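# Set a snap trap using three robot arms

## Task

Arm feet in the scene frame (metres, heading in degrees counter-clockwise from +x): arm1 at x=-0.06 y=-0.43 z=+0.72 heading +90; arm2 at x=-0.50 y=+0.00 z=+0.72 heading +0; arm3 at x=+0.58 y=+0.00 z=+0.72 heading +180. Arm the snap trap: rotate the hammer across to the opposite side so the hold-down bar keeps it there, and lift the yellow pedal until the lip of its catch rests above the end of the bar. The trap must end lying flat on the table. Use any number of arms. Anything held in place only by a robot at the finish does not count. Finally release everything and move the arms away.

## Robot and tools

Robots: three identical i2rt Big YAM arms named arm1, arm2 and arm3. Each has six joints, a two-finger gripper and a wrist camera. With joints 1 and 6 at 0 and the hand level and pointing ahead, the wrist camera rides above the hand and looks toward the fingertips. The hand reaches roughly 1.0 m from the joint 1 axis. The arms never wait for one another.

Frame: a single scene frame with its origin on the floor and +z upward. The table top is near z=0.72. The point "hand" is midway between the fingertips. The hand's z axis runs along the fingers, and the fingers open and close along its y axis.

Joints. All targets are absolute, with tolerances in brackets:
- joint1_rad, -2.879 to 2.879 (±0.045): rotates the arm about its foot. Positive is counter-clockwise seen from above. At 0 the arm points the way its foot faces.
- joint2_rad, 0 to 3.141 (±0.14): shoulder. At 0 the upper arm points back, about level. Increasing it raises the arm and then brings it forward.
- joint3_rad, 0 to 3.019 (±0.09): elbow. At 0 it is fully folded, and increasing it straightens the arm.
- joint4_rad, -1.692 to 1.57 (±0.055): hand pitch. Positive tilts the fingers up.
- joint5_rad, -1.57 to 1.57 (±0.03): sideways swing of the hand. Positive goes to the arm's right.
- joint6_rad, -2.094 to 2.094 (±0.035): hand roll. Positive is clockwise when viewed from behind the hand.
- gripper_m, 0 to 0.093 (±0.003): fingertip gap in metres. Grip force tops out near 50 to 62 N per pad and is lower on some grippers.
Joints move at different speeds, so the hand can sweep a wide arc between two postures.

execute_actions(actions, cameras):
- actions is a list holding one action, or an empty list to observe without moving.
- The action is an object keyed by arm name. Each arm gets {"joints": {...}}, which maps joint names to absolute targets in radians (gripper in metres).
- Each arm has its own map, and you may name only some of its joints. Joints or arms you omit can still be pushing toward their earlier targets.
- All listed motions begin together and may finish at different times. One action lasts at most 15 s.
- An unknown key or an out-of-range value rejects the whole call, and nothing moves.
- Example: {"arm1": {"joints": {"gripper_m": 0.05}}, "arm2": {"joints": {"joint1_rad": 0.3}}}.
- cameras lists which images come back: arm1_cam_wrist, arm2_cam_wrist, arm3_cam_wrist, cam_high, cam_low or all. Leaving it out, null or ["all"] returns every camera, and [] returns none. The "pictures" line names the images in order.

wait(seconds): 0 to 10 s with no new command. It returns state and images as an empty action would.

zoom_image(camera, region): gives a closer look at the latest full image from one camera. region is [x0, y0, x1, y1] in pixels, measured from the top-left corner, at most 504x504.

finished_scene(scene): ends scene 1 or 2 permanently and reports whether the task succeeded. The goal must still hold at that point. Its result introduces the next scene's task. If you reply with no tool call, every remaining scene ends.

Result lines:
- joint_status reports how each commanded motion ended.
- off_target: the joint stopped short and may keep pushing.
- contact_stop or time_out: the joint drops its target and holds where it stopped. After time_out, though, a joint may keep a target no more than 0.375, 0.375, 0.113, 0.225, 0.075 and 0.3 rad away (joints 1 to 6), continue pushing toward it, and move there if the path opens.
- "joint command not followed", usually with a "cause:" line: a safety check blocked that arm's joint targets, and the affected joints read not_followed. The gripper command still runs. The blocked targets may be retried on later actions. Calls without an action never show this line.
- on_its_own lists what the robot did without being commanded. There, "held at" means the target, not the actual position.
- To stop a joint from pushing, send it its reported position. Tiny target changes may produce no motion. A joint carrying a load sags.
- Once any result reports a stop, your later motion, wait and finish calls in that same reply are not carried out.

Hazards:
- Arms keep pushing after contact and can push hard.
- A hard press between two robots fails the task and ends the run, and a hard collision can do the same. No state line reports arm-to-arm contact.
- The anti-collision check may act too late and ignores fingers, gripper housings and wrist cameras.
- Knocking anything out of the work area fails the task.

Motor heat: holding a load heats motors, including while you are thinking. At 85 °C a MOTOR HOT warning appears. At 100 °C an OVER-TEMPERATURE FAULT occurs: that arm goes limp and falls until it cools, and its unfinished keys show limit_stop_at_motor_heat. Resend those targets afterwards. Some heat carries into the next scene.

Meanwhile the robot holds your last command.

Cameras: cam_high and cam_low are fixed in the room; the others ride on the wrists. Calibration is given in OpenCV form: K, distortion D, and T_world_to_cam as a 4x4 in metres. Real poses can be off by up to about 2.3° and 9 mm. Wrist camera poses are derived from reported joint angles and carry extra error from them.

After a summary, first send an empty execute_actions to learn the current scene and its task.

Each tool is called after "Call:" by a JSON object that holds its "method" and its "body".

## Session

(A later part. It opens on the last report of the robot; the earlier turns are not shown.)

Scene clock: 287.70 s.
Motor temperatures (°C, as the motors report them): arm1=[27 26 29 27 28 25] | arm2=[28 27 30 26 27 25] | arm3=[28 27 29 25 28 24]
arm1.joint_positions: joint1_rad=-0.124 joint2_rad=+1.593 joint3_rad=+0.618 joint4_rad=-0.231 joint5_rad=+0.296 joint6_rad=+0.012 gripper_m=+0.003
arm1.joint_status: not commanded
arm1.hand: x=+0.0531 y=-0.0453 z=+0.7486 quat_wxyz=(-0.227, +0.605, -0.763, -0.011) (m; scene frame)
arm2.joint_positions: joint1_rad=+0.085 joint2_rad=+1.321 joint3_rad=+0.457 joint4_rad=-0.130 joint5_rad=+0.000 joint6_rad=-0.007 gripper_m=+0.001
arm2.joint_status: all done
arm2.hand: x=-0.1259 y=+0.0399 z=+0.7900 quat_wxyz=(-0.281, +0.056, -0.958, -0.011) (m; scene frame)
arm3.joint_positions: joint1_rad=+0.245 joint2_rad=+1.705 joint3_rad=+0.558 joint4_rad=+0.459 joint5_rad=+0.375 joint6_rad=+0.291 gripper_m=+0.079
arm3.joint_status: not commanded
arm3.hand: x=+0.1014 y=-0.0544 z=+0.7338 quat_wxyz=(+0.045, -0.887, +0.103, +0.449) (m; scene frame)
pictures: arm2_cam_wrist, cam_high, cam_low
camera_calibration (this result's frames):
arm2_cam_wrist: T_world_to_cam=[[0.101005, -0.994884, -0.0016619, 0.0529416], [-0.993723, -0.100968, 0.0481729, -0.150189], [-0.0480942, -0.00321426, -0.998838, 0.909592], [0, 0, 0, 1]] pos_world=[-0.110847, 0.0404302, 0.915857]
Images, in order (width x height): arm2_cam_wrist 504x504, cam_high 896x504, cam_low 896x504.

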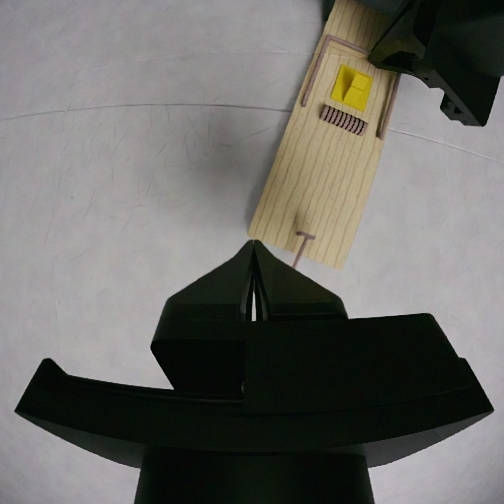

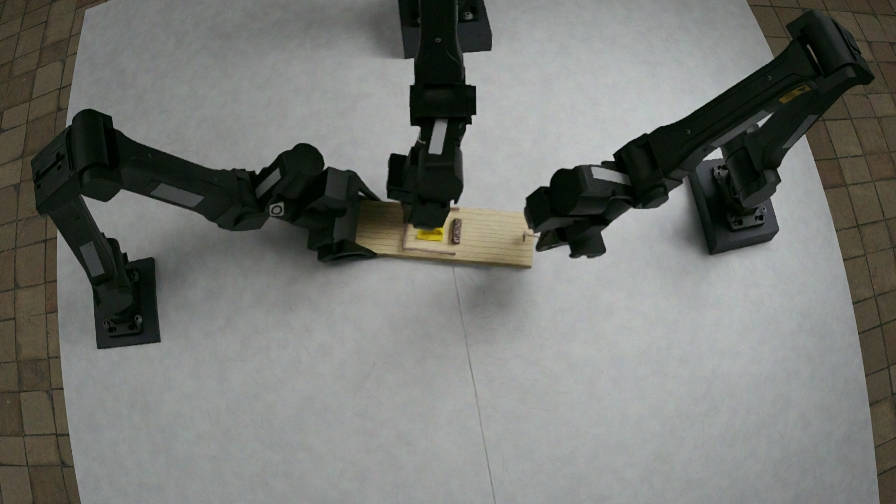

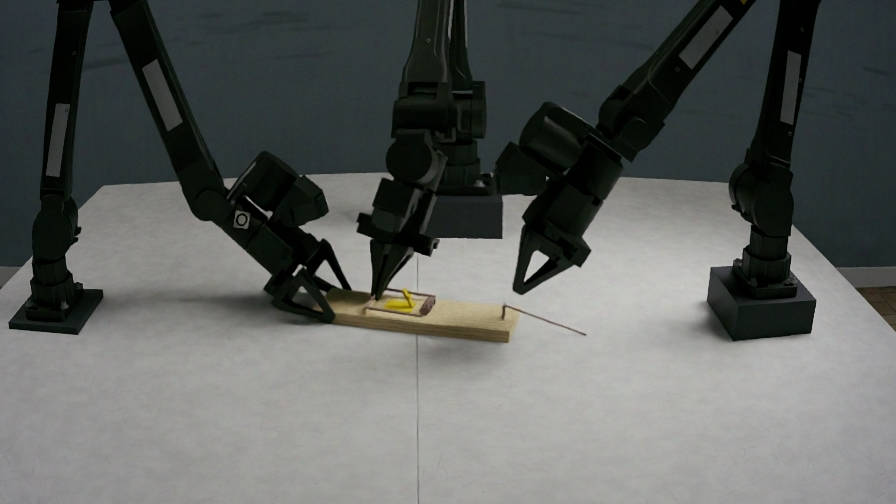

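Call:
{"method": "execute_actions", "body": {"actions": [{"arm2":{"joints":{"joint1_rad":0.04,"joint2_rad":1.58,"joint3_rad":0.325,"joint4_rad":0.59}}}], "cameras": ["arm2_cam_wrist","cam_low"]}}

Scene clock: 304.63 s.
Motor temperatures (°C, as the motors report them): arm1=[27 26 29 27 28 25] | arm2=[28 27 30 26 27 25] | arm3=[28 27 28 25 28 24]
arm1.joint_positions: joint1_rad=-0.124 joint2_rad=+1.592 joint3_rad=+0.616 joint4_rad=-0.227 joint5_rad=+0.298 joint6_rad=+0.012 gripper_m=+0.003
arm1.joint_status: not commanded
arm1.hand: x=+0.0537 y=-0.0456 z=+0.7486 quat_wxyz=(-0.228, +0.605, -0.763, -0.011) (m; scene frame)
arm2.joint_positions: joint1_rad=+0.049 joint2_rad=+1.575 joint3_rad=+0.307 joint4_rad=+0.574 joint5_rad=-0.004 joint6_rad=-0.007 gripper_m=+0.001
arm2.joint_status: all done
arm2.hand: x=-0.1070 y=+0.0283 z=+0.7591 quat_wxyz=(-0.421, +0.038, -0.906, -0.013) (m; scene frame)
arm3.joint_positions: joint1_rad=+0.244 joint2_rad=+1.704 joint3_rad=+0.556 joint4_rad=+0.459 joint5_rad=+0.373 joint6_rad=+0.290 gripper_m=+0.079
arm3.joint_status: not commanded
arm3.hand: x=+0.1021 y=-0.0542 z=+0.7337 quat_wxyz=(+0.044, -0.887, +0.103, +0.448) (m; scene frame)
pictures: arm2_cam_wrist, cam_low
camera_calibration (this result's frames):
arm2_cam_wrist: T_world_to_cam=[[0.0711058, -0.997453, -0.00553963, 0.0392088], [-0.966101, -0.0674868, -0.249189, 0.0966256], [0.248181, 0.0230706, -0.968439, 0.887521], [0, 0, 0, 1]] pos_world=[-0.129704, 0.0251542, 0.883806]
Images, in order (width x height): arm2_cam_wrist 504x504, cam_low 896x504.

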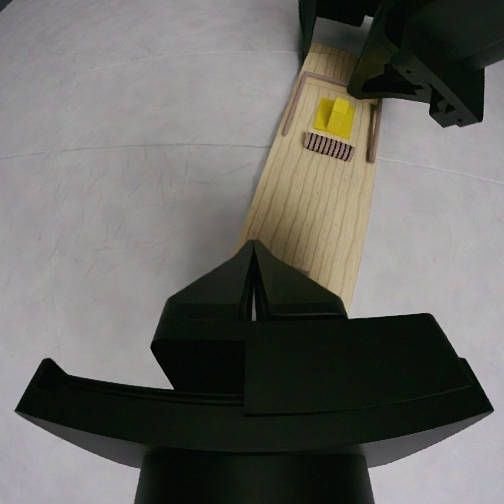

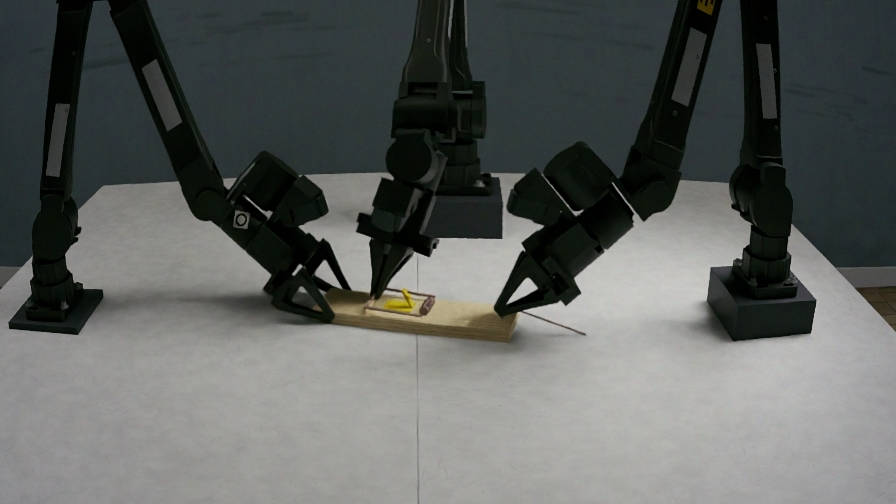

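Call:
{"method": "execute_actions", "body": {"actions": [{"arm2":{"joints":{"joint2_rad":1.65,"joint3_rad":0.325,"joint4_rad":0.57}},"arm3":{"joints":{"joint2_rad":1.76,"joint3_rad":0.545}}}], "cameras": []}}

Call:
{"method": "execute_actions", "body": {"actions": [{"arm1":{"joints":{"joint1_rad":-0.115,"joint2_rad":1.49,"joint3_rad":0.65,"joint4_rad":-0.32,"gripper_m":0}}}], "cameras": ["cam_low"]}}

Call:
{"method": "zoom_image", "body": {"camera": "cam_low", "region": [300, 170, 600, 350]}}

Scene clock: 315.50 s.
Motor temperatures (°C, as the motors report them): arm1=[27 26 29 27 28 25] | arm2=[28 27 29 26 27 25] | arm3=[28 27 28 25 28 24]
arm1.joint_positions: joint1_rad=-0.124 joint2_rad=+1.592 joint3_rad=+0.616 joint4_rad=-0.227 joint5_rad=+0.298 joint6_rad=+0.012 gripper_m=+0.003
arm1.joint_status: not commanded
arm1.hand: x=+0.0537 y=-0.0456 z=+0.7486 quat_wxyz=(-0.228, +0.605, -0.763, -0.011) (m; scene frame)
arm2.joint_positions: joint1_rad=+0.049 joint2_rad=+1.620 joint3_rad=+0.315 joint4_rad=+0.582 joint5_rad=-0.004 joint6_rad=-0.007 gripper_m=+0.001
arm2.joint_status: all done
arm2.hand: x=-0.1081 y=+0.0281 z=+0.7463 quat_wxyz=(-0.408, +0.038, -0.912, -0.012) (m; scene frame)
arm3.joint_positions: joint1_rad=+0.244 joint2_rad=+1.704 joint3_rad=+0.556 joint4_rad=+0.459 joint5_rad=+0.373 joint6_rad=+0.290 gripper_m=+0.079
arm3.joint_status: all done
arm3.hand: x=+0.1021 y=-0.0542 z=+0.7334 quat_wxyz=(+0.044, -0.887, +0.103, +0.448) (m; scene frame)
pictures: none
No camera images: the call's "cameras" was empty. Leave "cameras" out to get every camera's image.

Scene clock: 316.27 s.
Motor temperatures (°C, as the motors report them): arm1=[27 26 29 27 28 25] | arm2=[28 27 29 26 27 25] | arm3=[28 27 28 25 28 24]
arm1.joint_positions: joint1_rad=-0.118 joint2_rad=+1.559 joint3_rad=+0.616 joint4_rad=-0.302 joint5_rad=+0.278 joint6_rad=+0.012 gripper_m=+0.003
arm1.joint_status: all done
arm1.hand: x=+0.0464 y=-0.0557 z=+0.7538 quat_wxyz=(-0.207, +0.614, -0.762, -0.005) (m; scene frame)
arm2.joint_positions: joint1_rad=+0.047 joint2_rad=+1.620 joint3_rad=+0.318 joint4_rad=+0.582 joint5_rad=-0.002 joint6_rad=-0.007 gripper_m=+0.001
arm2.joint_status: not commanded
arm2.hand: x=-0.1068 y=+0.0268 z=+0.7470 quat_wxyz=(-0.409, +0.036, -0.912, -0.011) (m; scene frame)
arm3.joint_positions: joint1_rad=+0.250 joint2_rad=+1.707 joint3_rad=+0.570 joint4_rad=+0.465 joint5_rad=+0.347 joint6_rad=+0.308 gripper_m=+0.079
arm3.joint_status: not commanded
arm3.hand: x=+0.0953 y=-0.0634 z=+0.7369 quat_wxyz=(+0.025, -0.885, +0.104, +0.453) (m; scene frame)
pictures: cam_low
Images, in order (width x height): cam_low 896x504.

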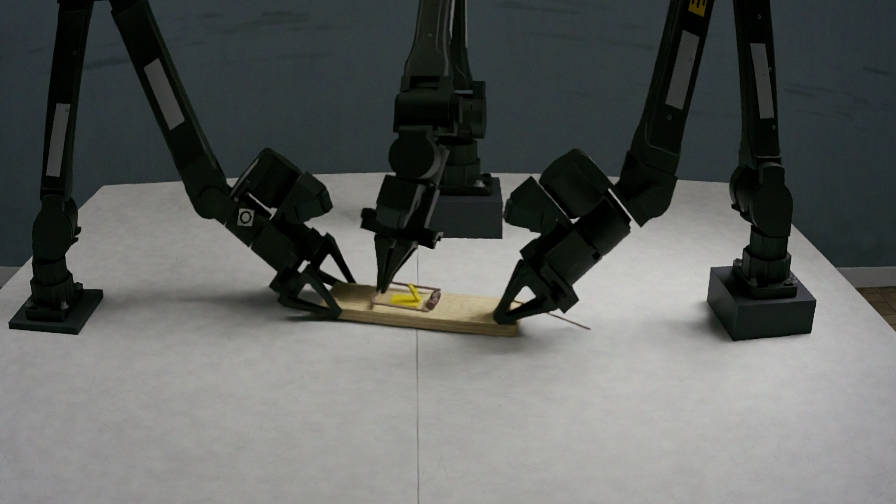

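Region (300, 170, 600, 350) of cam_low's 896x504 image, scaled by 1.680, with more detail than that image has; it fills the top 302 rows of this view, and the rest is white.

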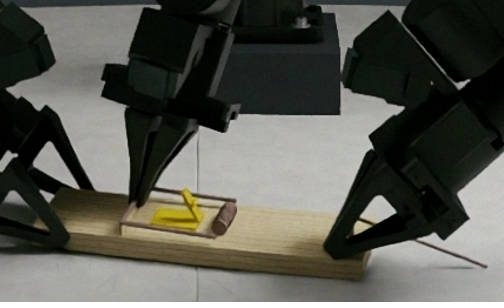

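Call:
{"method": "execute_actions", "body": {"actions": [{"arm1":{"joints":{"joint1_rad":-0.135,"joint2_rad":1.43,"joint3_rad":0.69,"joint4_rad":-0.28,"joint5_rad":0.31}},"arm3":{"joints":{"joint1_rad":0.23,"joint2_rad":1.82,"joint3_rad":0.52,"joint4_rad":0.42}},"arm2":{"joints":{"joint2_rad":1.67}}}], "cameras": ["cam_low"]}}

Call:
{"method": "zoom_image", "body": {"camera": "cam_low", "region": [300, 170, 600, 350]}}

Scene clock: 332.03 s.
Motor temperatures (°C, as the motors report them): arm1=[27 26 30 27 29 25] | arm2=[28 27 29 26 27 25] | arm3=[28 27 28 25 28 24]
arm1.joint_positions: joint1_rad=-0.109 joint2_rad=+1.488 joint3_rad=+0.616 joint4_rad=-0.313 joint5_rad=+0.272 joint6_rad=+0.012 gripper_m=+0.003
arm1.joint_status: joint5_rad time_out (moved -0.006 of +0.032); the others done
arm1.on_its_own: joint5_rad reads +0.272 and still pushes toward +0.310 since a time_out
arm1.hand: x=+0.0434 y=-0.0465 z=+0.7791 quat_wxyz=(-0.227, +0.611, -0.758, -0.028) (m; scene frame)
arm2.joint_positions: joint1_rad=+0.047 joint2_rad=+1.629 joint3_rad=+0.327 joint4_rad=+0.583 joint5_rad=-0.002 joint6_rad=-0.007 gripper_m=+0.001
arm2.joint_status: all done
arm2.hand: x=-0.1029 y=+0.0270 z=+0.7465 quat_wxyz=(-0.410, +0.036, -0.911, -0.011) (m; scene frame)
arm3.joint_positions: joint1_rad=+0.252 joint2_rad=+1.721 joint3_rad=+0.566 joint4_rad=+0.474 joint5_rad=+0.375 joint6_rad=+0.299 gripper_m=+0.079
arm3.joint_status: all done
arm3.hand: x=+0.0976 y=-0.0588 z=+0.7321 quat_wxyz=(+0.040, -0.885, +0.104, +0.452) (m; scene frame)
pictures: cam_low
Images, in order (width x height): cam_low 896x504.

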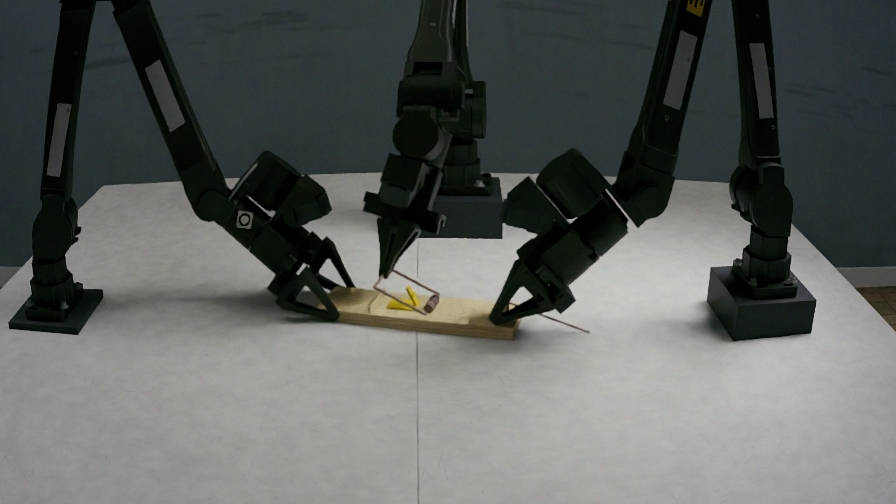

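Region (300, 170, 600, 350) of cam_low's 896x504 image, scaled by 1.680, with more detail than that image has; it fills the top 302 rows of this view, and the rest is white.

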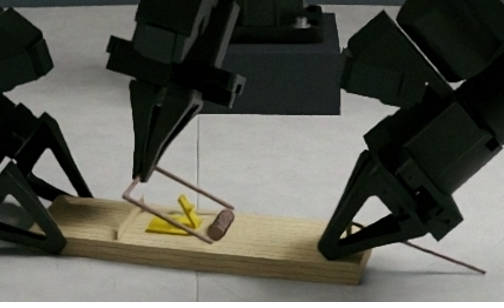

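Call:
{"method": "execute_actions", "body": {"actions": [{"arm1":{"joints":{"joint1_rad":-0.04,"joint2_rad":1.365,"joint3_rad":0.69,"joint4_rad":-0.415,"joint5_rad":0.19}}}], "cameras": ["cam_low"]}}

Scene clock: 346.30 s.
Motor temperatures (°C, as the motors report them): arm1=[27 27 32 27 30 25] | arm2=[28 27 28 26 27 25] | arm3=[28 27 28 25 28 24]
arm1.joint_positions: joint1_rad=-0.071 joint2_rad=+1.396 joint3_rad=+0.625 joint4_rad=-0.397 joint5_rad=+0.207 joint6_rad=+0.025 gripper_m=+0.003
arm1.joint_status: all done
arm1.hand: x=+0.0179 y=-0.0443 z=+0.8061 quat_wxyz=(-0.211, +0.626, -0.748, -0.064) (m; scene frame)
arm2.joint_positions: joint1_rad=+0.047 joint2_rad=+1.631 joint3_rad=+0.327 joint4_rad=+0.583 joint5_rad=-0.002 joint6_rad=-0.007 gripper_m=+0.001
arm2.joint_status: not commanded
arm2.hand: x=-0.1031 y=+0.0270 z=+0.7459 quat_wxyz=(-0.409, +0.036, -0.912, -0.010) (m; scene frame)
arm3.joint_positions: joint1_rad=+0.252 joint2_rad=+1.724 joint3_rad=+0.569 joint4_rad=+0.474 joint5_rad=+0.376 joint6_rad=+0.286 gripper_m=+0.079
arm3.joint_status: not commanded
arm3.hand: x=+0.0968 y=-0.0589 z=+0.7315 quat_wxyz=(+0.043, -0.886, +0.099, +0.452) (m; scene frame)
pictures: cam_low
Images, in order (width x height): cam_low 896x504.

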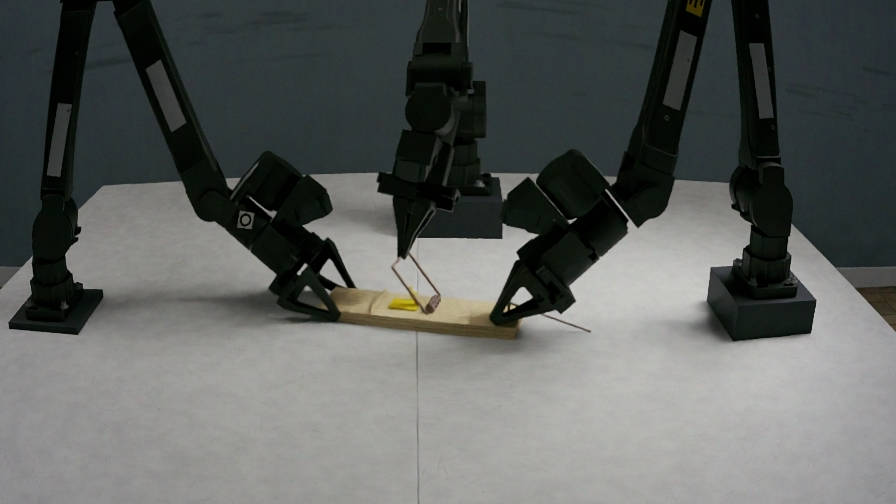

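Call:
{"method": "execute_actions", "body": {"actions": [{"arm1":{"joints":{"joint1_rad":0.015,"joint2_rad":1.35,"joint3_rad":0.68,"joint4_rad":-0.46,"joint5_rad":0.03,"joint6_rad":0.19}}}], "cameras": ["cam_low"]}}

Scene clock: 358.87 s.
Motor temperatures (°C, as the motors report them): arm1=[27 26 33 27 30 25] | arm2=[28 27 28 26 27 25] | arm3=[28 27 28 25 28 24]
arm1.joint_positions: joint1_rad=-0.050 joint2_rad=+1.359 joint3_rad=+0.640 joint4_rad=-0.439 joint5_rad=+0.082 joint6_rad=+0.167 gripper_m=+0.003
arm1.joint_status: joint1_rad time_out (moved +0.022 of +0.086); joint5_rad time_out (moved -0.125 of -0.177); the others done
arm1.on_its_own: joint1_rad reads -0.050 and still pushes toward +0.015 since a time_out; joint5_rad reads +0.082 and still pushes toward +0.030 since a time_out
arm1.hand: x=-0.0111 y=-0.0381 z=+0.8193 quat_wxyz=(-0.164, +0.591, -0.779, -0.127) (m; scene frame)
arm2.joint_positions: joint1_rad=+0.047 joint2_rad=+1.631 joint3_rad=+0.327 joint4_rad=+0.583 joint5_rad=-0.002 joint6_rad=-0.007 gripper_m=+0.001
arm2.joint_status: not commanded
arm2.hand: x=-0.1031 y=+0.0270 z=+0.7459 quat_wxyz=(-0.409, +0.036, -0.912, -0.010) (m; scene frame)
arm3.joint_positions: joint1_rad=+0.252 joint2_rad=+1.724 joint3_rad=+0.569 joint4_rad=+0.474 joint5_rad=+0.376 joint6_rad=+0.286 gripper_m=+0.079
arm3.joint_status: not commanded
arm3.hand: x=+0.0968 y=-0.0589 z=+0.7315 quat_wxyz=(+0.043, -0.886, +0.099, +0.452) (m; scene frame)
pictures: cam_low
Images, in order (width x height): cam_low 896x504.

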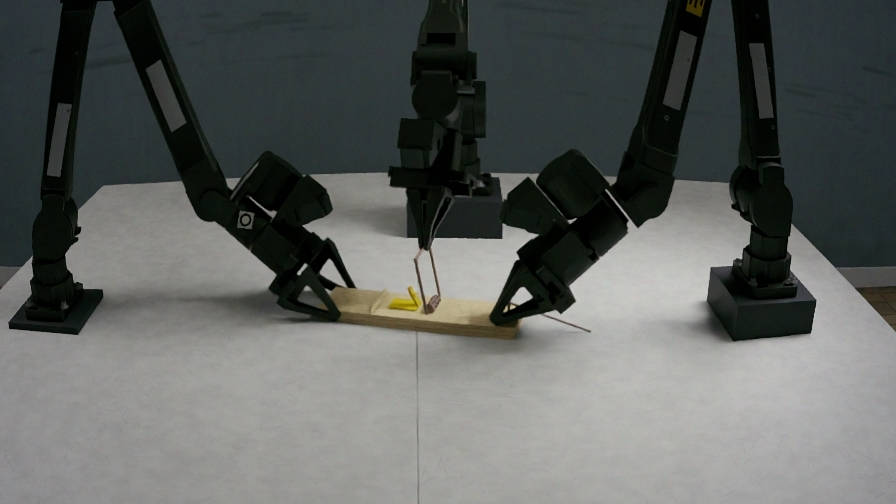

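Call:
{"method": "execute_actions", "body": {"actions": [{"arm1":{"joints":{"joint1_rad":0.05,"joint2_rad":1.44,"joint3_rad":0.655,"joint4_rad":-0.40,"joint5_rad":-0.19,"joint6_rad":0.26}}}], "cameras": ["cam_low","cam_high"]}}

Scene clock: 373.63 s.
Motor temperatures (°C, as the motors report them): arm1=[27 26 32 27 32 25] | arm2=[28 27 28 26 27 25] | arm3=[28 27 28 25 28 24]
arm1.joint_positions: joint1_rad=-0.010 joint2_rad=+1.411 joint3_rad=+0.646 joint4_rad=-0.390 joint5_rad=-0.129 joint6_rad=+0.254 gripper_m=+0.003
arm1.joint_status: joint1_rad time_out (moved +0.039 of +0.100); joint5_rad time_out (moved -0.211 of -0.272); the others done
arm1.on_its_own: joint1_rad reads -0.010 and still pushes toward +0.050 since a time_out; joint5_rad reads -0.129 and still pushes toward -0.190 since a time_out
arm1.hand: x=-0.0624 y=-0.0265 z=+0.8078 quat_wxyz=(-0.077, +0.589, -0.779, -0.203) (m; scene frame)
arm2.joint_positions: joint1_rad=+0.047 joint2_rad=+1.631 joint3_rad=+0.327 joint4_rad=+0.583 joint5_rad=-0.002 joint6_rad=-0.007 gripper_m=+0.001
arm2.joint_status: not commanded
arm2.hand: x=-0.1031 y=+0.0270 z=+0.7459 quat_wxyz=(-0.409, +0.036, -0.912, -0.010) (m; scene frame)
arm3.joint_positions: joint1_rad=+0.252 joint2_rad=+1.724 joint3_rad=+0.569 joint4_rad=+0.474 joint5_rad=+0.376 joint6_rad=+0.286 gripper_m=+0.079
arm3.joint_status: not commanded
arm3.hand: x=+0.0968 y=-0.0589 z=+0.7315 quat_wxyz=(+0.043, -0.886, +0.099, +0.452) (m; scene frame)
pictures: cam_high, cam_low
Images, in order (width x height): cam_high 896x504, cam_low 896x504.

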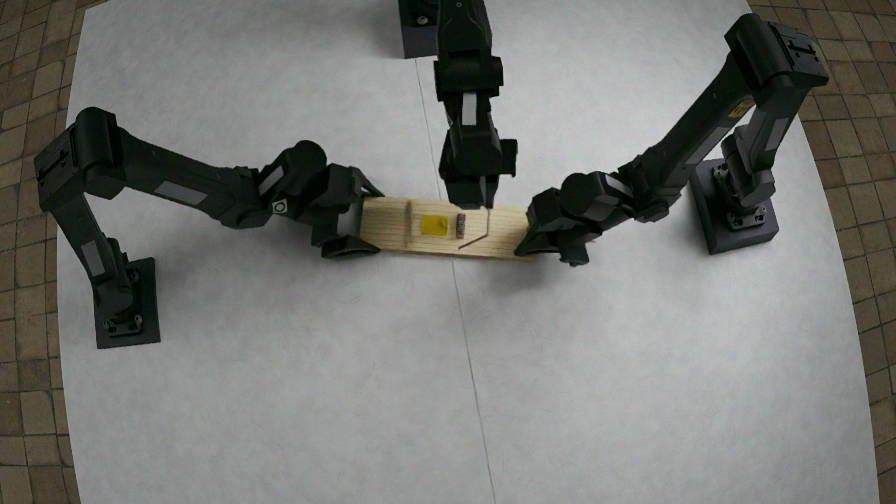

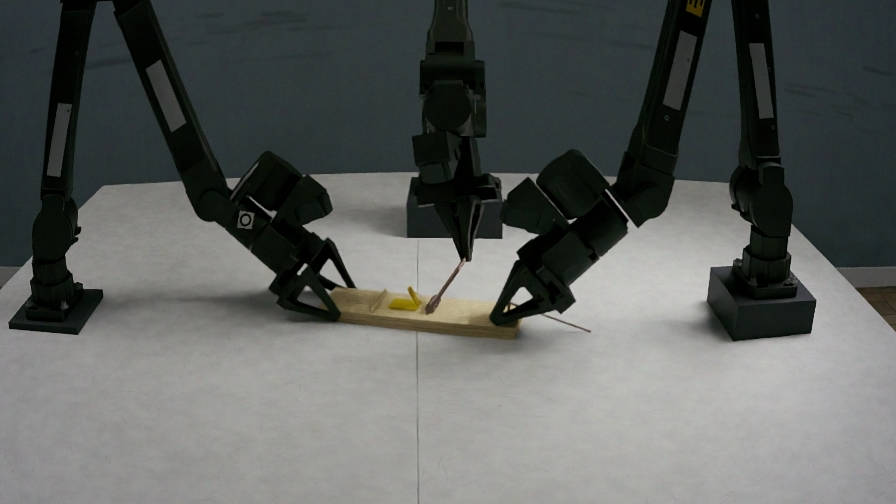

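Call:
{"method": "execute_actions", "body": {"actions": [{"arm1":{"joints":{"joint1_rad":0.055,"joint2_rad":1.54,"joint3_rad":0.51,"joint4_rad":-0.08,"joint5_rad":-0.22,"joint6_rad":0.38}},"arm2":{"joints":{"joint2_rad":1.2,"joint3_rad":0.2,"joint4_rad":0.3}}}], "cameras": ["cam_low"]}}

Scene clock: 414.10 s.
Motor temperatures (°C, as the motors report them): arm1=[27 26 31 27 36 25] | arm2=[28 27 28 26 27 25] | arm3=[28 27 27 25 28 24]
arm1.joint_positions: joint1_rad=+0.017 joint2_rad=+1.485 joint3_rad=+0.544 joint4_rad=-0.080 joint5_rad=-0.205 joint6_rad=+0.371 gripper_m=+0.003
arm1.joint_status: all done
arm1.hand: x=-0.0867 y=-0.0208 z=+0.7793 quat_wxyz=(-0.069, +0.554, -0.781, -0.281) (m; scene frame)
arm2.joint_positions: joint1_rad=+0.047 joint2_rad=+1.198 joint3_rad=+0.186 joint4_rad=+0.312 joint5_rad=-0.002 joint6_rad=-0.007 gripper_m=+0.001
arm2.joint_status: all done
arm2.hand: x=-0.1631 y=+0.0232 z=+0.7980 quat_wxyz=(-0.418, +0.036, -0.908, -0.011) (m; scene frame)
arm3.joint_positions: joint1_rad=+0.252 joint2_rad=+1.726 joint3_rad=+0.571 joint4_rad=+0.474 joint5_rad=+0.376 joint6_rad=+0.286 gripper_m=+0.079
arm3.joint_status: not commanded
arm3.hand: x=+0.0959 y=-0.0591 z=+0.7316 quat_wxyz=(+0.043, -0.886, +0.099, +0.452) (m; scene frame)
pictures: cam_low
Images, in order (width x height): cam_low 896x504.

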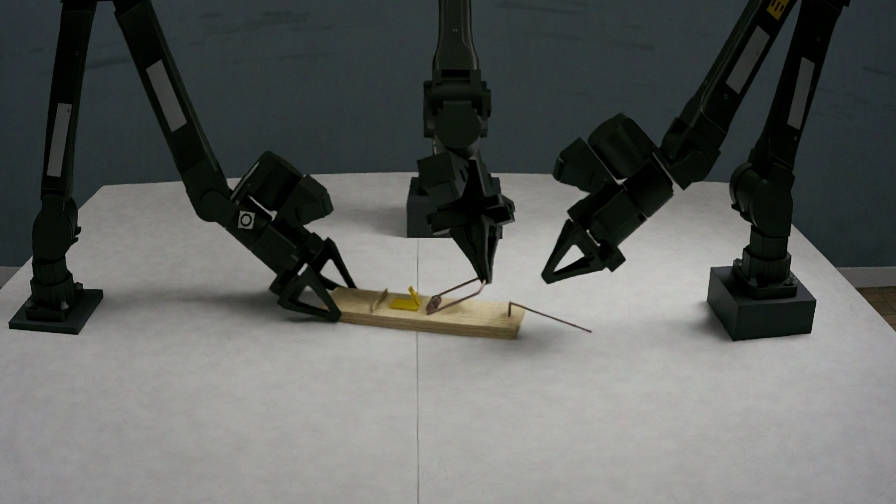

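Call:
{"method": "execute_actions", "body": {"actions": [{"arm1":{"joints":{"joint1_rad":0.04,"joint2_rad":1.72,"joint3_rad":0.385,"joint4_rad":0.39,"joint5_rad":-0.245,"joint6_rad":0.51}}}]}}

Call:
{"method": "zoom_image", "body": {"camera": "cam_low", "region": [350, 190, 610, 350]}}

Scene clock: 421.07 s.
Motor temperatures (°C, as the motors report them): arm1=[27 26 30 27 35 25] | arm2=[28 27 29 26 27 25] | arm3=[28 27 27 25 28 24]
arm1.joint_positions: joint1_rad=+0.019 joint2_rad=+1.641 joint3_rad=+0.415 joint4_rad=+0.404 joint5_rad=-0.243 joint6_rad=+0.505 gripper_m=+0.002
arm1.joint_status: all done
arm1.hand: x=-0.0940 y=-0.0199 z=+0.7489 quat_wxyz=(-0.086, +0.499, -0.778, -0.372) (m; scene frame)
arm2.joint_positions: joint1_rad=+0.047 joint2_rad=+1.198 joint3_rad=+0.186 joint4_rad=+0.312 joint5_rad=-0.002 joint6_rad=-0.007 gripper_m=+0.001
arm2.joint_status: not commanded
arm2.hand: x=-0.1631 y=+0.0232 z=+0.7980 quat_wxyz=(-0.418, +0.036, -0.908, -0.011) (m; scene frame)
arm3.joint_positions: joint1_rad=+0.252 joint2_rad=+1.726 joint3_rad=+0.571 joint4_rad=+0.474 joint5_rad=+0.376 joint6_rad=+0.285 gripper_m=+0.079
arm3.joint_status: not commanded
arm3.hand: x=+0.0959 y=-0.0591 z=+0.7316 quat_wxyz=(+0.044, -0.886, +0.098, +0.452) (m; scene frame)
pictures: arm1_cam_wrist, arm2_cam_wrist, arm3_cam_wrist, cam_high, cam_low
camera_calibration (this result's frames):
arm1_cam_wrist: T_world_to_cam=[[0.839453, -0.237265, -0.4889, 0.442938], [-0.266449, -0.963795, 0.0102348, -0.0469593], [-0.473628, 0.121675, -0.87228, 0.736933], [0, 0, 0, 1]] pos_world=[-0.0353057, -0.0298319, 0.859844]
arm2_cam_wrist: T_world_to_cam=[[0.0663361, -0.99779, -0.00378175, 0.0361363], [-0.968058, -0.06344, -0.242568, 0.046057], [0.241792, 0.019752, -0.970127, 0.939582], [0, 0, 0, 1]] pos_world=[-0.184995, 0.0204197, 0.922823]
arm3_cam_wrist: T_world_to_cam=[[0.221695, 0.975114, -0.00210254, 0.0368885], [0.9267, -0.211358, -0.310732, 0.13494], [-0.303444, 0.0669394, -0.950495, 0.851783], [0, 0, 0, 1]] pos_world=[0.125241, -0.0644677, 0.851623]
Images, in order (width x height): arm1_cam_wrist 504x504, arm2_cam_wrist 504x504, arm3_cam_wrist 504x504, cam_high 896x504, cam_low 896x504.

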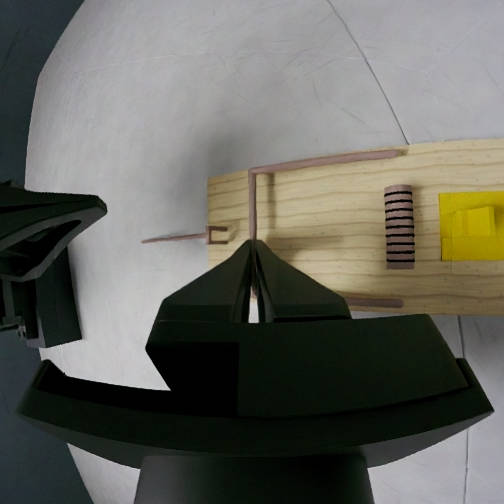

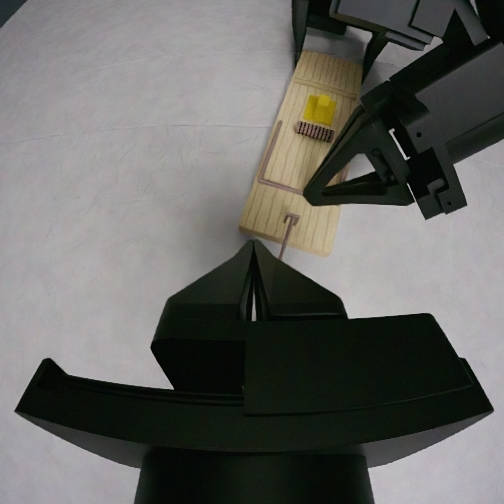

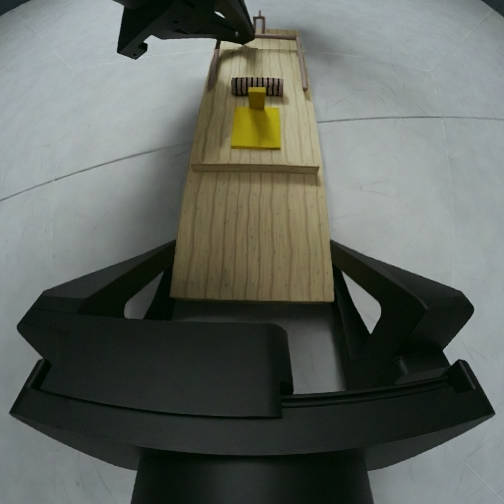

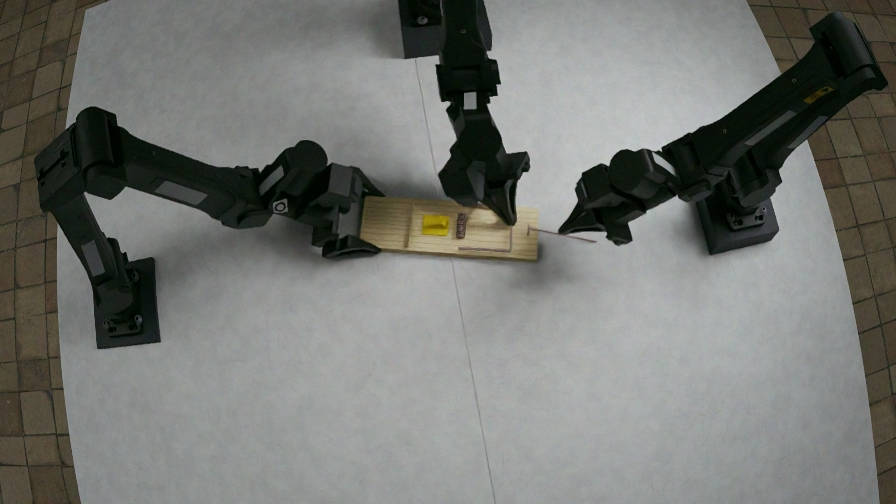

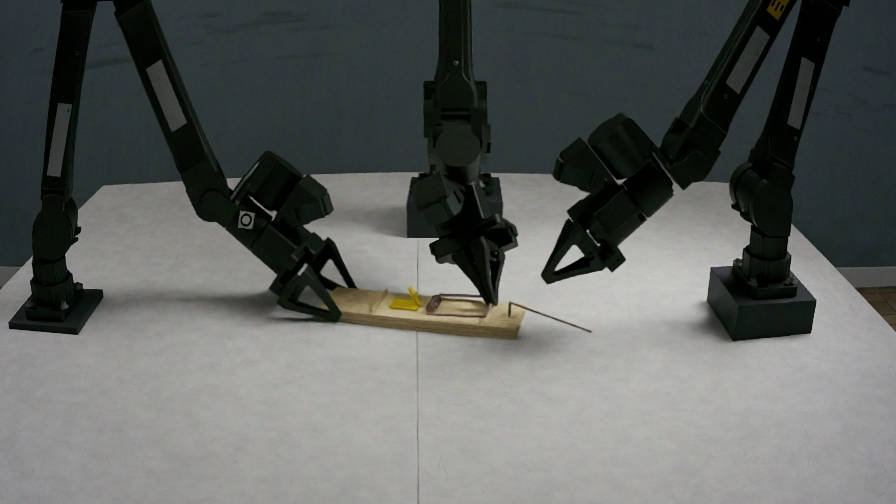

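Region (350, 190, 610, 350) of cam_low's 896x504 image, scaled by 1.938, with more detail than that image has; it fills the top 310 rows of this view, and the rest is white.

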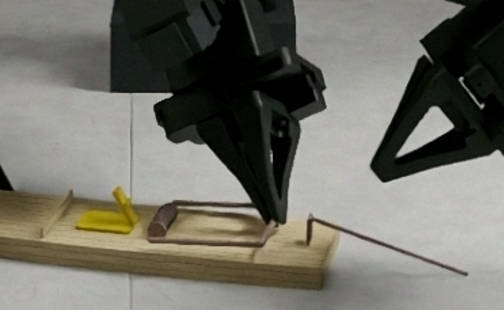

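Call:
{"method": "execute_actions", "body": {"actions": [{"arm2":{"joints":{"joint1_rad":0.138,"joint2_rad":1.235,"joint3_rad":0.215,"joint4_rad":0.125,"joint5_rad":0.24,"joint6_rad":0.29,"gripper_m":0.03}}}], "cameras": ["arm2_cam_wrist","cam_low"]}}

Scene clock: 476.87 s.
Motor temperatures (°C, as the motors report them): arm1=[27 26 29 27 31 25] | arm2=[28 27 30 26 27 25] | arm3=[28 27 27 25 28 24]
arm1.joint_positions: joint1_rad=+0.019 joint2_rad=+1.641 joint3_rad=+0.415 joint4_rad=+0.404 joint5_rad=-0.243 joint6_rad=+0.505 gripper_m=+0.002
arm1.joint_status: not commanded
arm1.hand: x=-0.0940 y=-0.0199 z=+0.7489 quat_wxyz=(-0.086, +0.499, -0.778, -0.372) (m; scene frame)
arm2.joint_positions: joint1_rad=+0.134 joint2_rad=+1.223 joint3_rad=+0.187 joint4_rad=+0.137 joint5_rad=+0.236 joint6_rad=+0.273 gripper_m=+0.030
arm2.joint_status: all done
arm2.hand: x=-0.1963 y=+0.0066 z=+0.7651 quat_wxyz=(-0.340, -0.092, -0.935, +0.043) (m; scene frame)
arm3.joint_positions: joint1_rad=+0.252 joint2_rad=+1.726 joint3_rad=+0.571 joint4_rad=+0.474 joint5_rad=+0.376 joint6_rad=+0.285 gripper_m=+0.079
arm3.joint_status: not commanded
arm3.hand: x=+0.0959 y=-0.0591 z=+0.7316 quat_wxyz=(+0.044, -0.886, +0.098, +0.452) (m; scene frame)
pictures: arm2_cam_wrist, cam_low
camera_calibration (this result's frames):
arm2_cam_wrist: T_world_to_cam=[[-0.211513, -0.977367, 0.00387376, -0.0388539], [-0.974114, 0.210483, -0.0824604, -0.12052], [0.0797788, -0.021215, -0.996587, 0.904774], [0, 0, 0, 1]] pos_world=[-0.1978, 0.00658762, 0.891898]
Images, in order (width x height): arm2_cam_wrist 504x504, cam_low 896x504.

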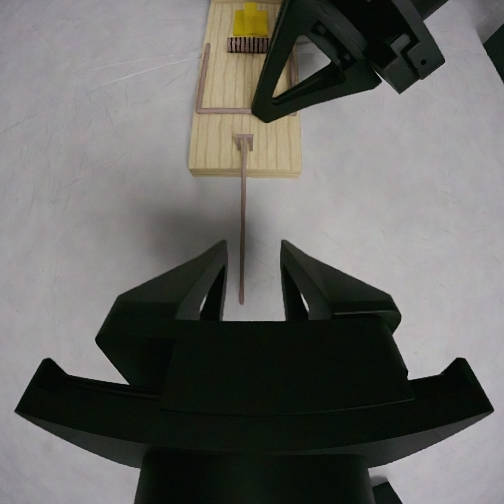

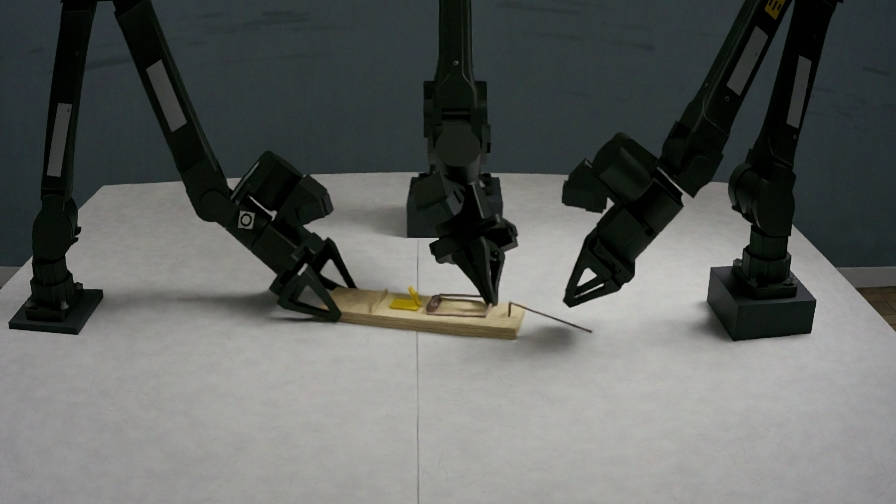

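Call:
{"method": "execute_actions", "body": {"actions": [{"arm2":{"joints":{"joint1_rad":0.166,"joint2_rad":1.435,"joint3_rad":0.19,"joint4_rad":0.355}}}], "cameras": []}}

Call:
{"method": "execute_actions", "body": {"actions": [{"arm2":{"joints":{"gripper_m":0.0}}}], "cameras": ["arm2_cam_wrist","cam_low"]}}

Scene clock: 493.00 s.
Motor temperatures (°C, as the motors report them): arm1=[27 26 29 27 31 25] | arm2=[28 27 30 26 27 25] | arm3=[28 27 27 25 28 24]
arm1.joint_positions: joint1_rad=+0.019 joint2_rad=+1.641 joint3_rad=+0.415 joint4_rad=+0.404 joint5_rad=-0.243 joint6_rad=+0.505 gripper_m=+0.002
arm1.joint_status: not commanded
arm1.hand: x=-0.0940 y=-0.0199 z=+0.7489 quat_wxyz=(-0.086, +0.499, -0.778, -0.372) (m; scene frame)
arm2.joint_positions: joint1_rad=+0.159 joint2_rad=+1.427 joint3_rad=+0.187 joint4_rad=+0.340 joint5_rad=+0.237 joint6_rad=+0.274 gripper_m=+0.030
arm2.joint_status: all done
arm2.hand: x=-0.1894 y=+0.0150 z=+0.7376 quat_wxyz=(-0.340, -0.081, -0.936, +0.039) (m; scene frame)
arm3.joint_positions: joint1_rad=+0.252 joint2_rad=+1.726 joint3_rad=+0.571 joint4_rad=+0.474 joint5_rad=+0.376 joint6_rad=+0.285 gripper_m=+0.079
arm3.joint_status: not commanded
arm3.hand: x=+0.0959 y=-0.0591 z=+0.7316 quat_wxyz=(+0.044, -0.886, +0.098, +0.452) (m; scene frame)
pictures: none
No camera images: the call's "cameras" was empty. Leave "cameras" out to get every camera's image.

Scene clock: 493.60 s.
Motor temperatures (°C, as the motors report them): arm1=[27 26 29 27 31 25] | arm2=[28 27 30 26 27 25] | arm3=[28 27 27 25 28 24]
arm1.joint_positions: joint1_rad=+0.019 joint2_rad=+1.641 joint3_rad=+0.415 joint4_rad=+0.405 joint5_rad=-0.243 joint6_rad=+0.506 gripper_m=+0.002
arm1.joint_status: not commanded
arm1.hand: x=-0.0940 y=-0.0198 z=+0.7489 quat_wxyz=(-0.086, +0.498, -0.778, -0.372) (m; scene frame)
arm2.joint_positions: joint1_rad=+0.158 joint2_rad=+1.427 joint3_rad=+0.186 joint4_rad=+0.340 joint5_rad=+0.247 joint6_rad=+0.280 gripper_m=+0.001
arm2.joint_status: all done
arm2.hand: x=-0.1896 y=+0.0131 z=+0.7379 quat_wxyz=(-0.341, -0.086, -0.935, +0.043) (m; scene frame)
arm3.joint_positions: joint1_rad=+0.252 joint2_rad=+1.726 joint3_rad=+0.571 joint4_rad=+0.474 joint5_rad=+0.376 joint6_rad=+0.285 gripper_m=+0.079
arm3.joint_status: not commanded
arm3.hand: x=+0.0959 y=-0.0591 z=+0.7316 quat_wxyz=(+0.044, -0.886, +0.098, +0.452) (m; scene frame)
pictures: arm2_cam_wrist, cam_low
camera_calibration (this result's frames):
arm2_cam_wrist: T_world_to_cam=[[-0.200034, -0.979755, 0.00812019, -0.0319414], [-0.976413, 0.198651, -0.0845858, -0.116311], [0.0812603, -0.0248487, -0.996383, 0.877418], [0, 0, 0, 1]] pos_world=[-0.191256, 0.0136132, 0.864665]
Images, in order (width x height): arm2_cam_wrist 504x504, cam_low 896x504.

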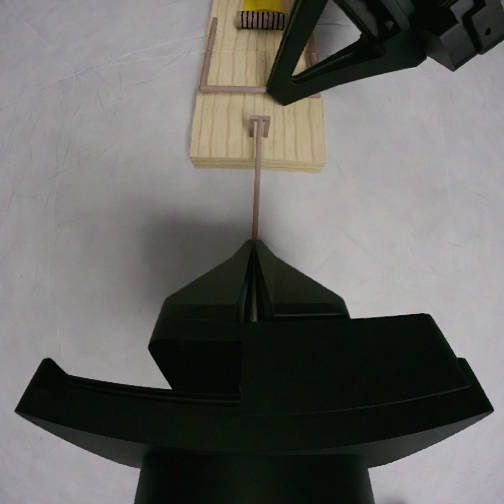

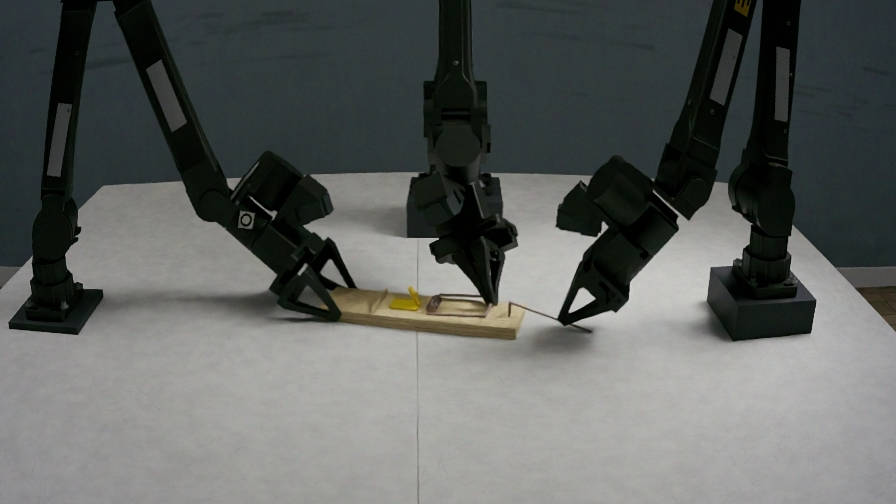

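Call:
{"method": "execute_actions", "body": {"actions": [{"arm2":{"joints":{"joint1_rad":0.17,"joint2_rad":1.186,"joint3_rad":0.14,"joint4_rad":0.241,"joint5_rad":0.27}}}], "cameras": []}}

Call:
{"method": "execute_actions", "body": {"actions": [{"arm2":{"joints":{"joint1_rad":0.193,"joint2_rad":1.145,"joint3_rad":0.148,"joint4_rad":0.36,"joint5_rad":0.355,"joint6_rad":0.255}}}], "cameras": ["cam_low","arm2_cam_wrist"]}}

Scene clock: 528.60 s.
Motor temperatures (°C, as the motors report them): arm1=[27 26 28 27 31 25] | arm2=[28 27 29 26 27 25] | arm3=[28 27 27 25 28 24]
arm1.joint_positions: joint1_rad=+0.019 joint2_rad=+1.641 joint3_rad=+0.415 joint4_rad=+0.405 joint5_rad=-0.243 joint6_rad=+0.506 gripper_m=+0.002
arm1.joint_status: not commanded
arm1.hand: x=-0.0940 y=-0.0198 z=+0.7489 quat_wxyz=(-0.086, +0.498, -0.778, -0.372) (m; scene frame)
arm2.joint_positions: joint1_rad=+0.166 joint2_rad=+1.188 joint3_rad=+0.145 joint4_rad=+0.252 joint5_rad=+0.266 joint6_rad=+0.281 gripper_m=+0.001
arm2.joint_status: all done
arm2.hand: x=-0.1922 y=+0.0120 z=+0.7798 quat_wxyz=(-0.393, -0.091, -0.914, +0.035) (m; scene frame)
arm3.joint_positions: joint1_rad=+0.252 joint2_rad=+1.726 joint3_rad=+0.571 joint4_rad=+0.474 joint5_rad=+0.376 joint6_rad=+0.285 gripper_m=+0.079
arm3.joint_status: not commanded
arm3.hand: x=+0.0959 y=-0.0591 z=+0.7316 quat_wxyz=(+0.044, -0.886, +0.098, +0.452) (m; scene frame)
pictures: none
No camera images: the call's "cameras" was empty. Leave "cameras" out to get every camera's image.

Scene clock: 529.37 s.
Motor temperatures (°C, as the motors report them): arm1=[27 26 28 27 31 25] | arm2=[28 27 29 26 27 25] | arm3=[28 27 27 25 28 24]
arm1.joint_positions: joint1_rad=+0.019 joint2_rad=+1.641 joint3_rad=+0.415 joint4_rad=+0.405 joint5_rad=-0.243 joint6_rad=+0.506 gripper_m=+0.002
arm1.joint_status: not commanded
arm1.hand: x=-0.0940 y=-0.0198 z=+0.7489 quat_wxyz=(-0.086, +0.498, -0.778, -0.372) (m; scene frame)
arm2.joint_positions: joint1_rad=+0.185 joint2_rad=+1.149 joint3_rad=+0.145 joint4_rad=+0.344 joint5_rad=+0.351 joint6_rad=+0.272 gripper_m=+0.001
arm2.joint_status: all done
arm2.hand: x=-0.1745 y=+0.0076 z=+0.8099 quat_wxyz=(-0.455, -0.104, -0.883, +0.053) (m; scene frame)
arm3.joint_positions: joint1_rad=+0.252 joint2_rad=+1.726 joint3_rad=+0.571 joint4_rad=+0.474 joint5_rad=+0.376 joint6_rad=+0.285 gripper_m=+0.079
arm3.joint_status: not commanded
arm3.hand: x=+0.0959 y=-0.0591 z=+0.7316 quat_wxyz=(+0.044, -0.886, +0.098, +0.452) (m; scene frame)
pictures: arm2_cam_wrist, cam_low
camera_calibration (this result's frames):
arm2_cam_wrist: T_world_to_cam=[[-0.238137, -0.971109, -0.015431, -0.0225464], [-0.916291, 0.229906, -0.327955, 0.112952], [0.322028, -0.063959, -0.944567, 0.948162], [0, 0, 0, 1]] pos_world=[-0.207207, 0.0127802, 0.932298]
Images, in order (width x height): arm2_cam_wrist 504x504, cam_low 896x504.

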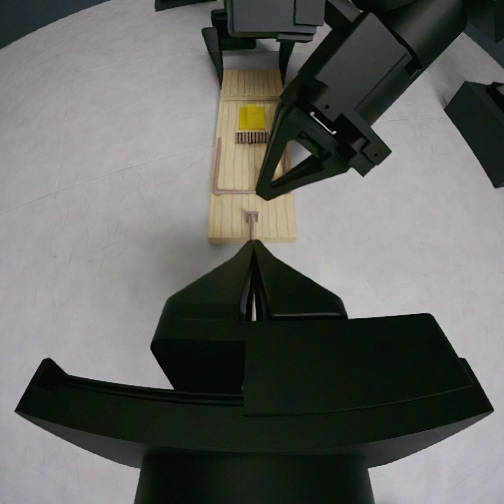

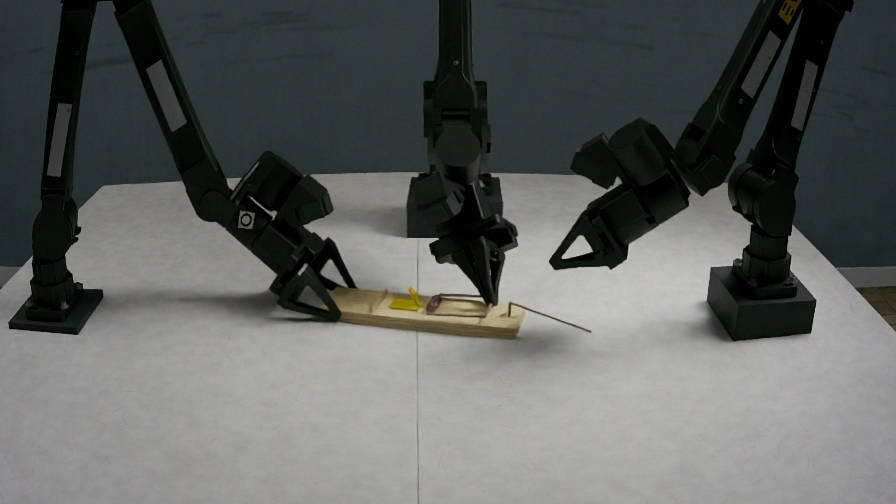

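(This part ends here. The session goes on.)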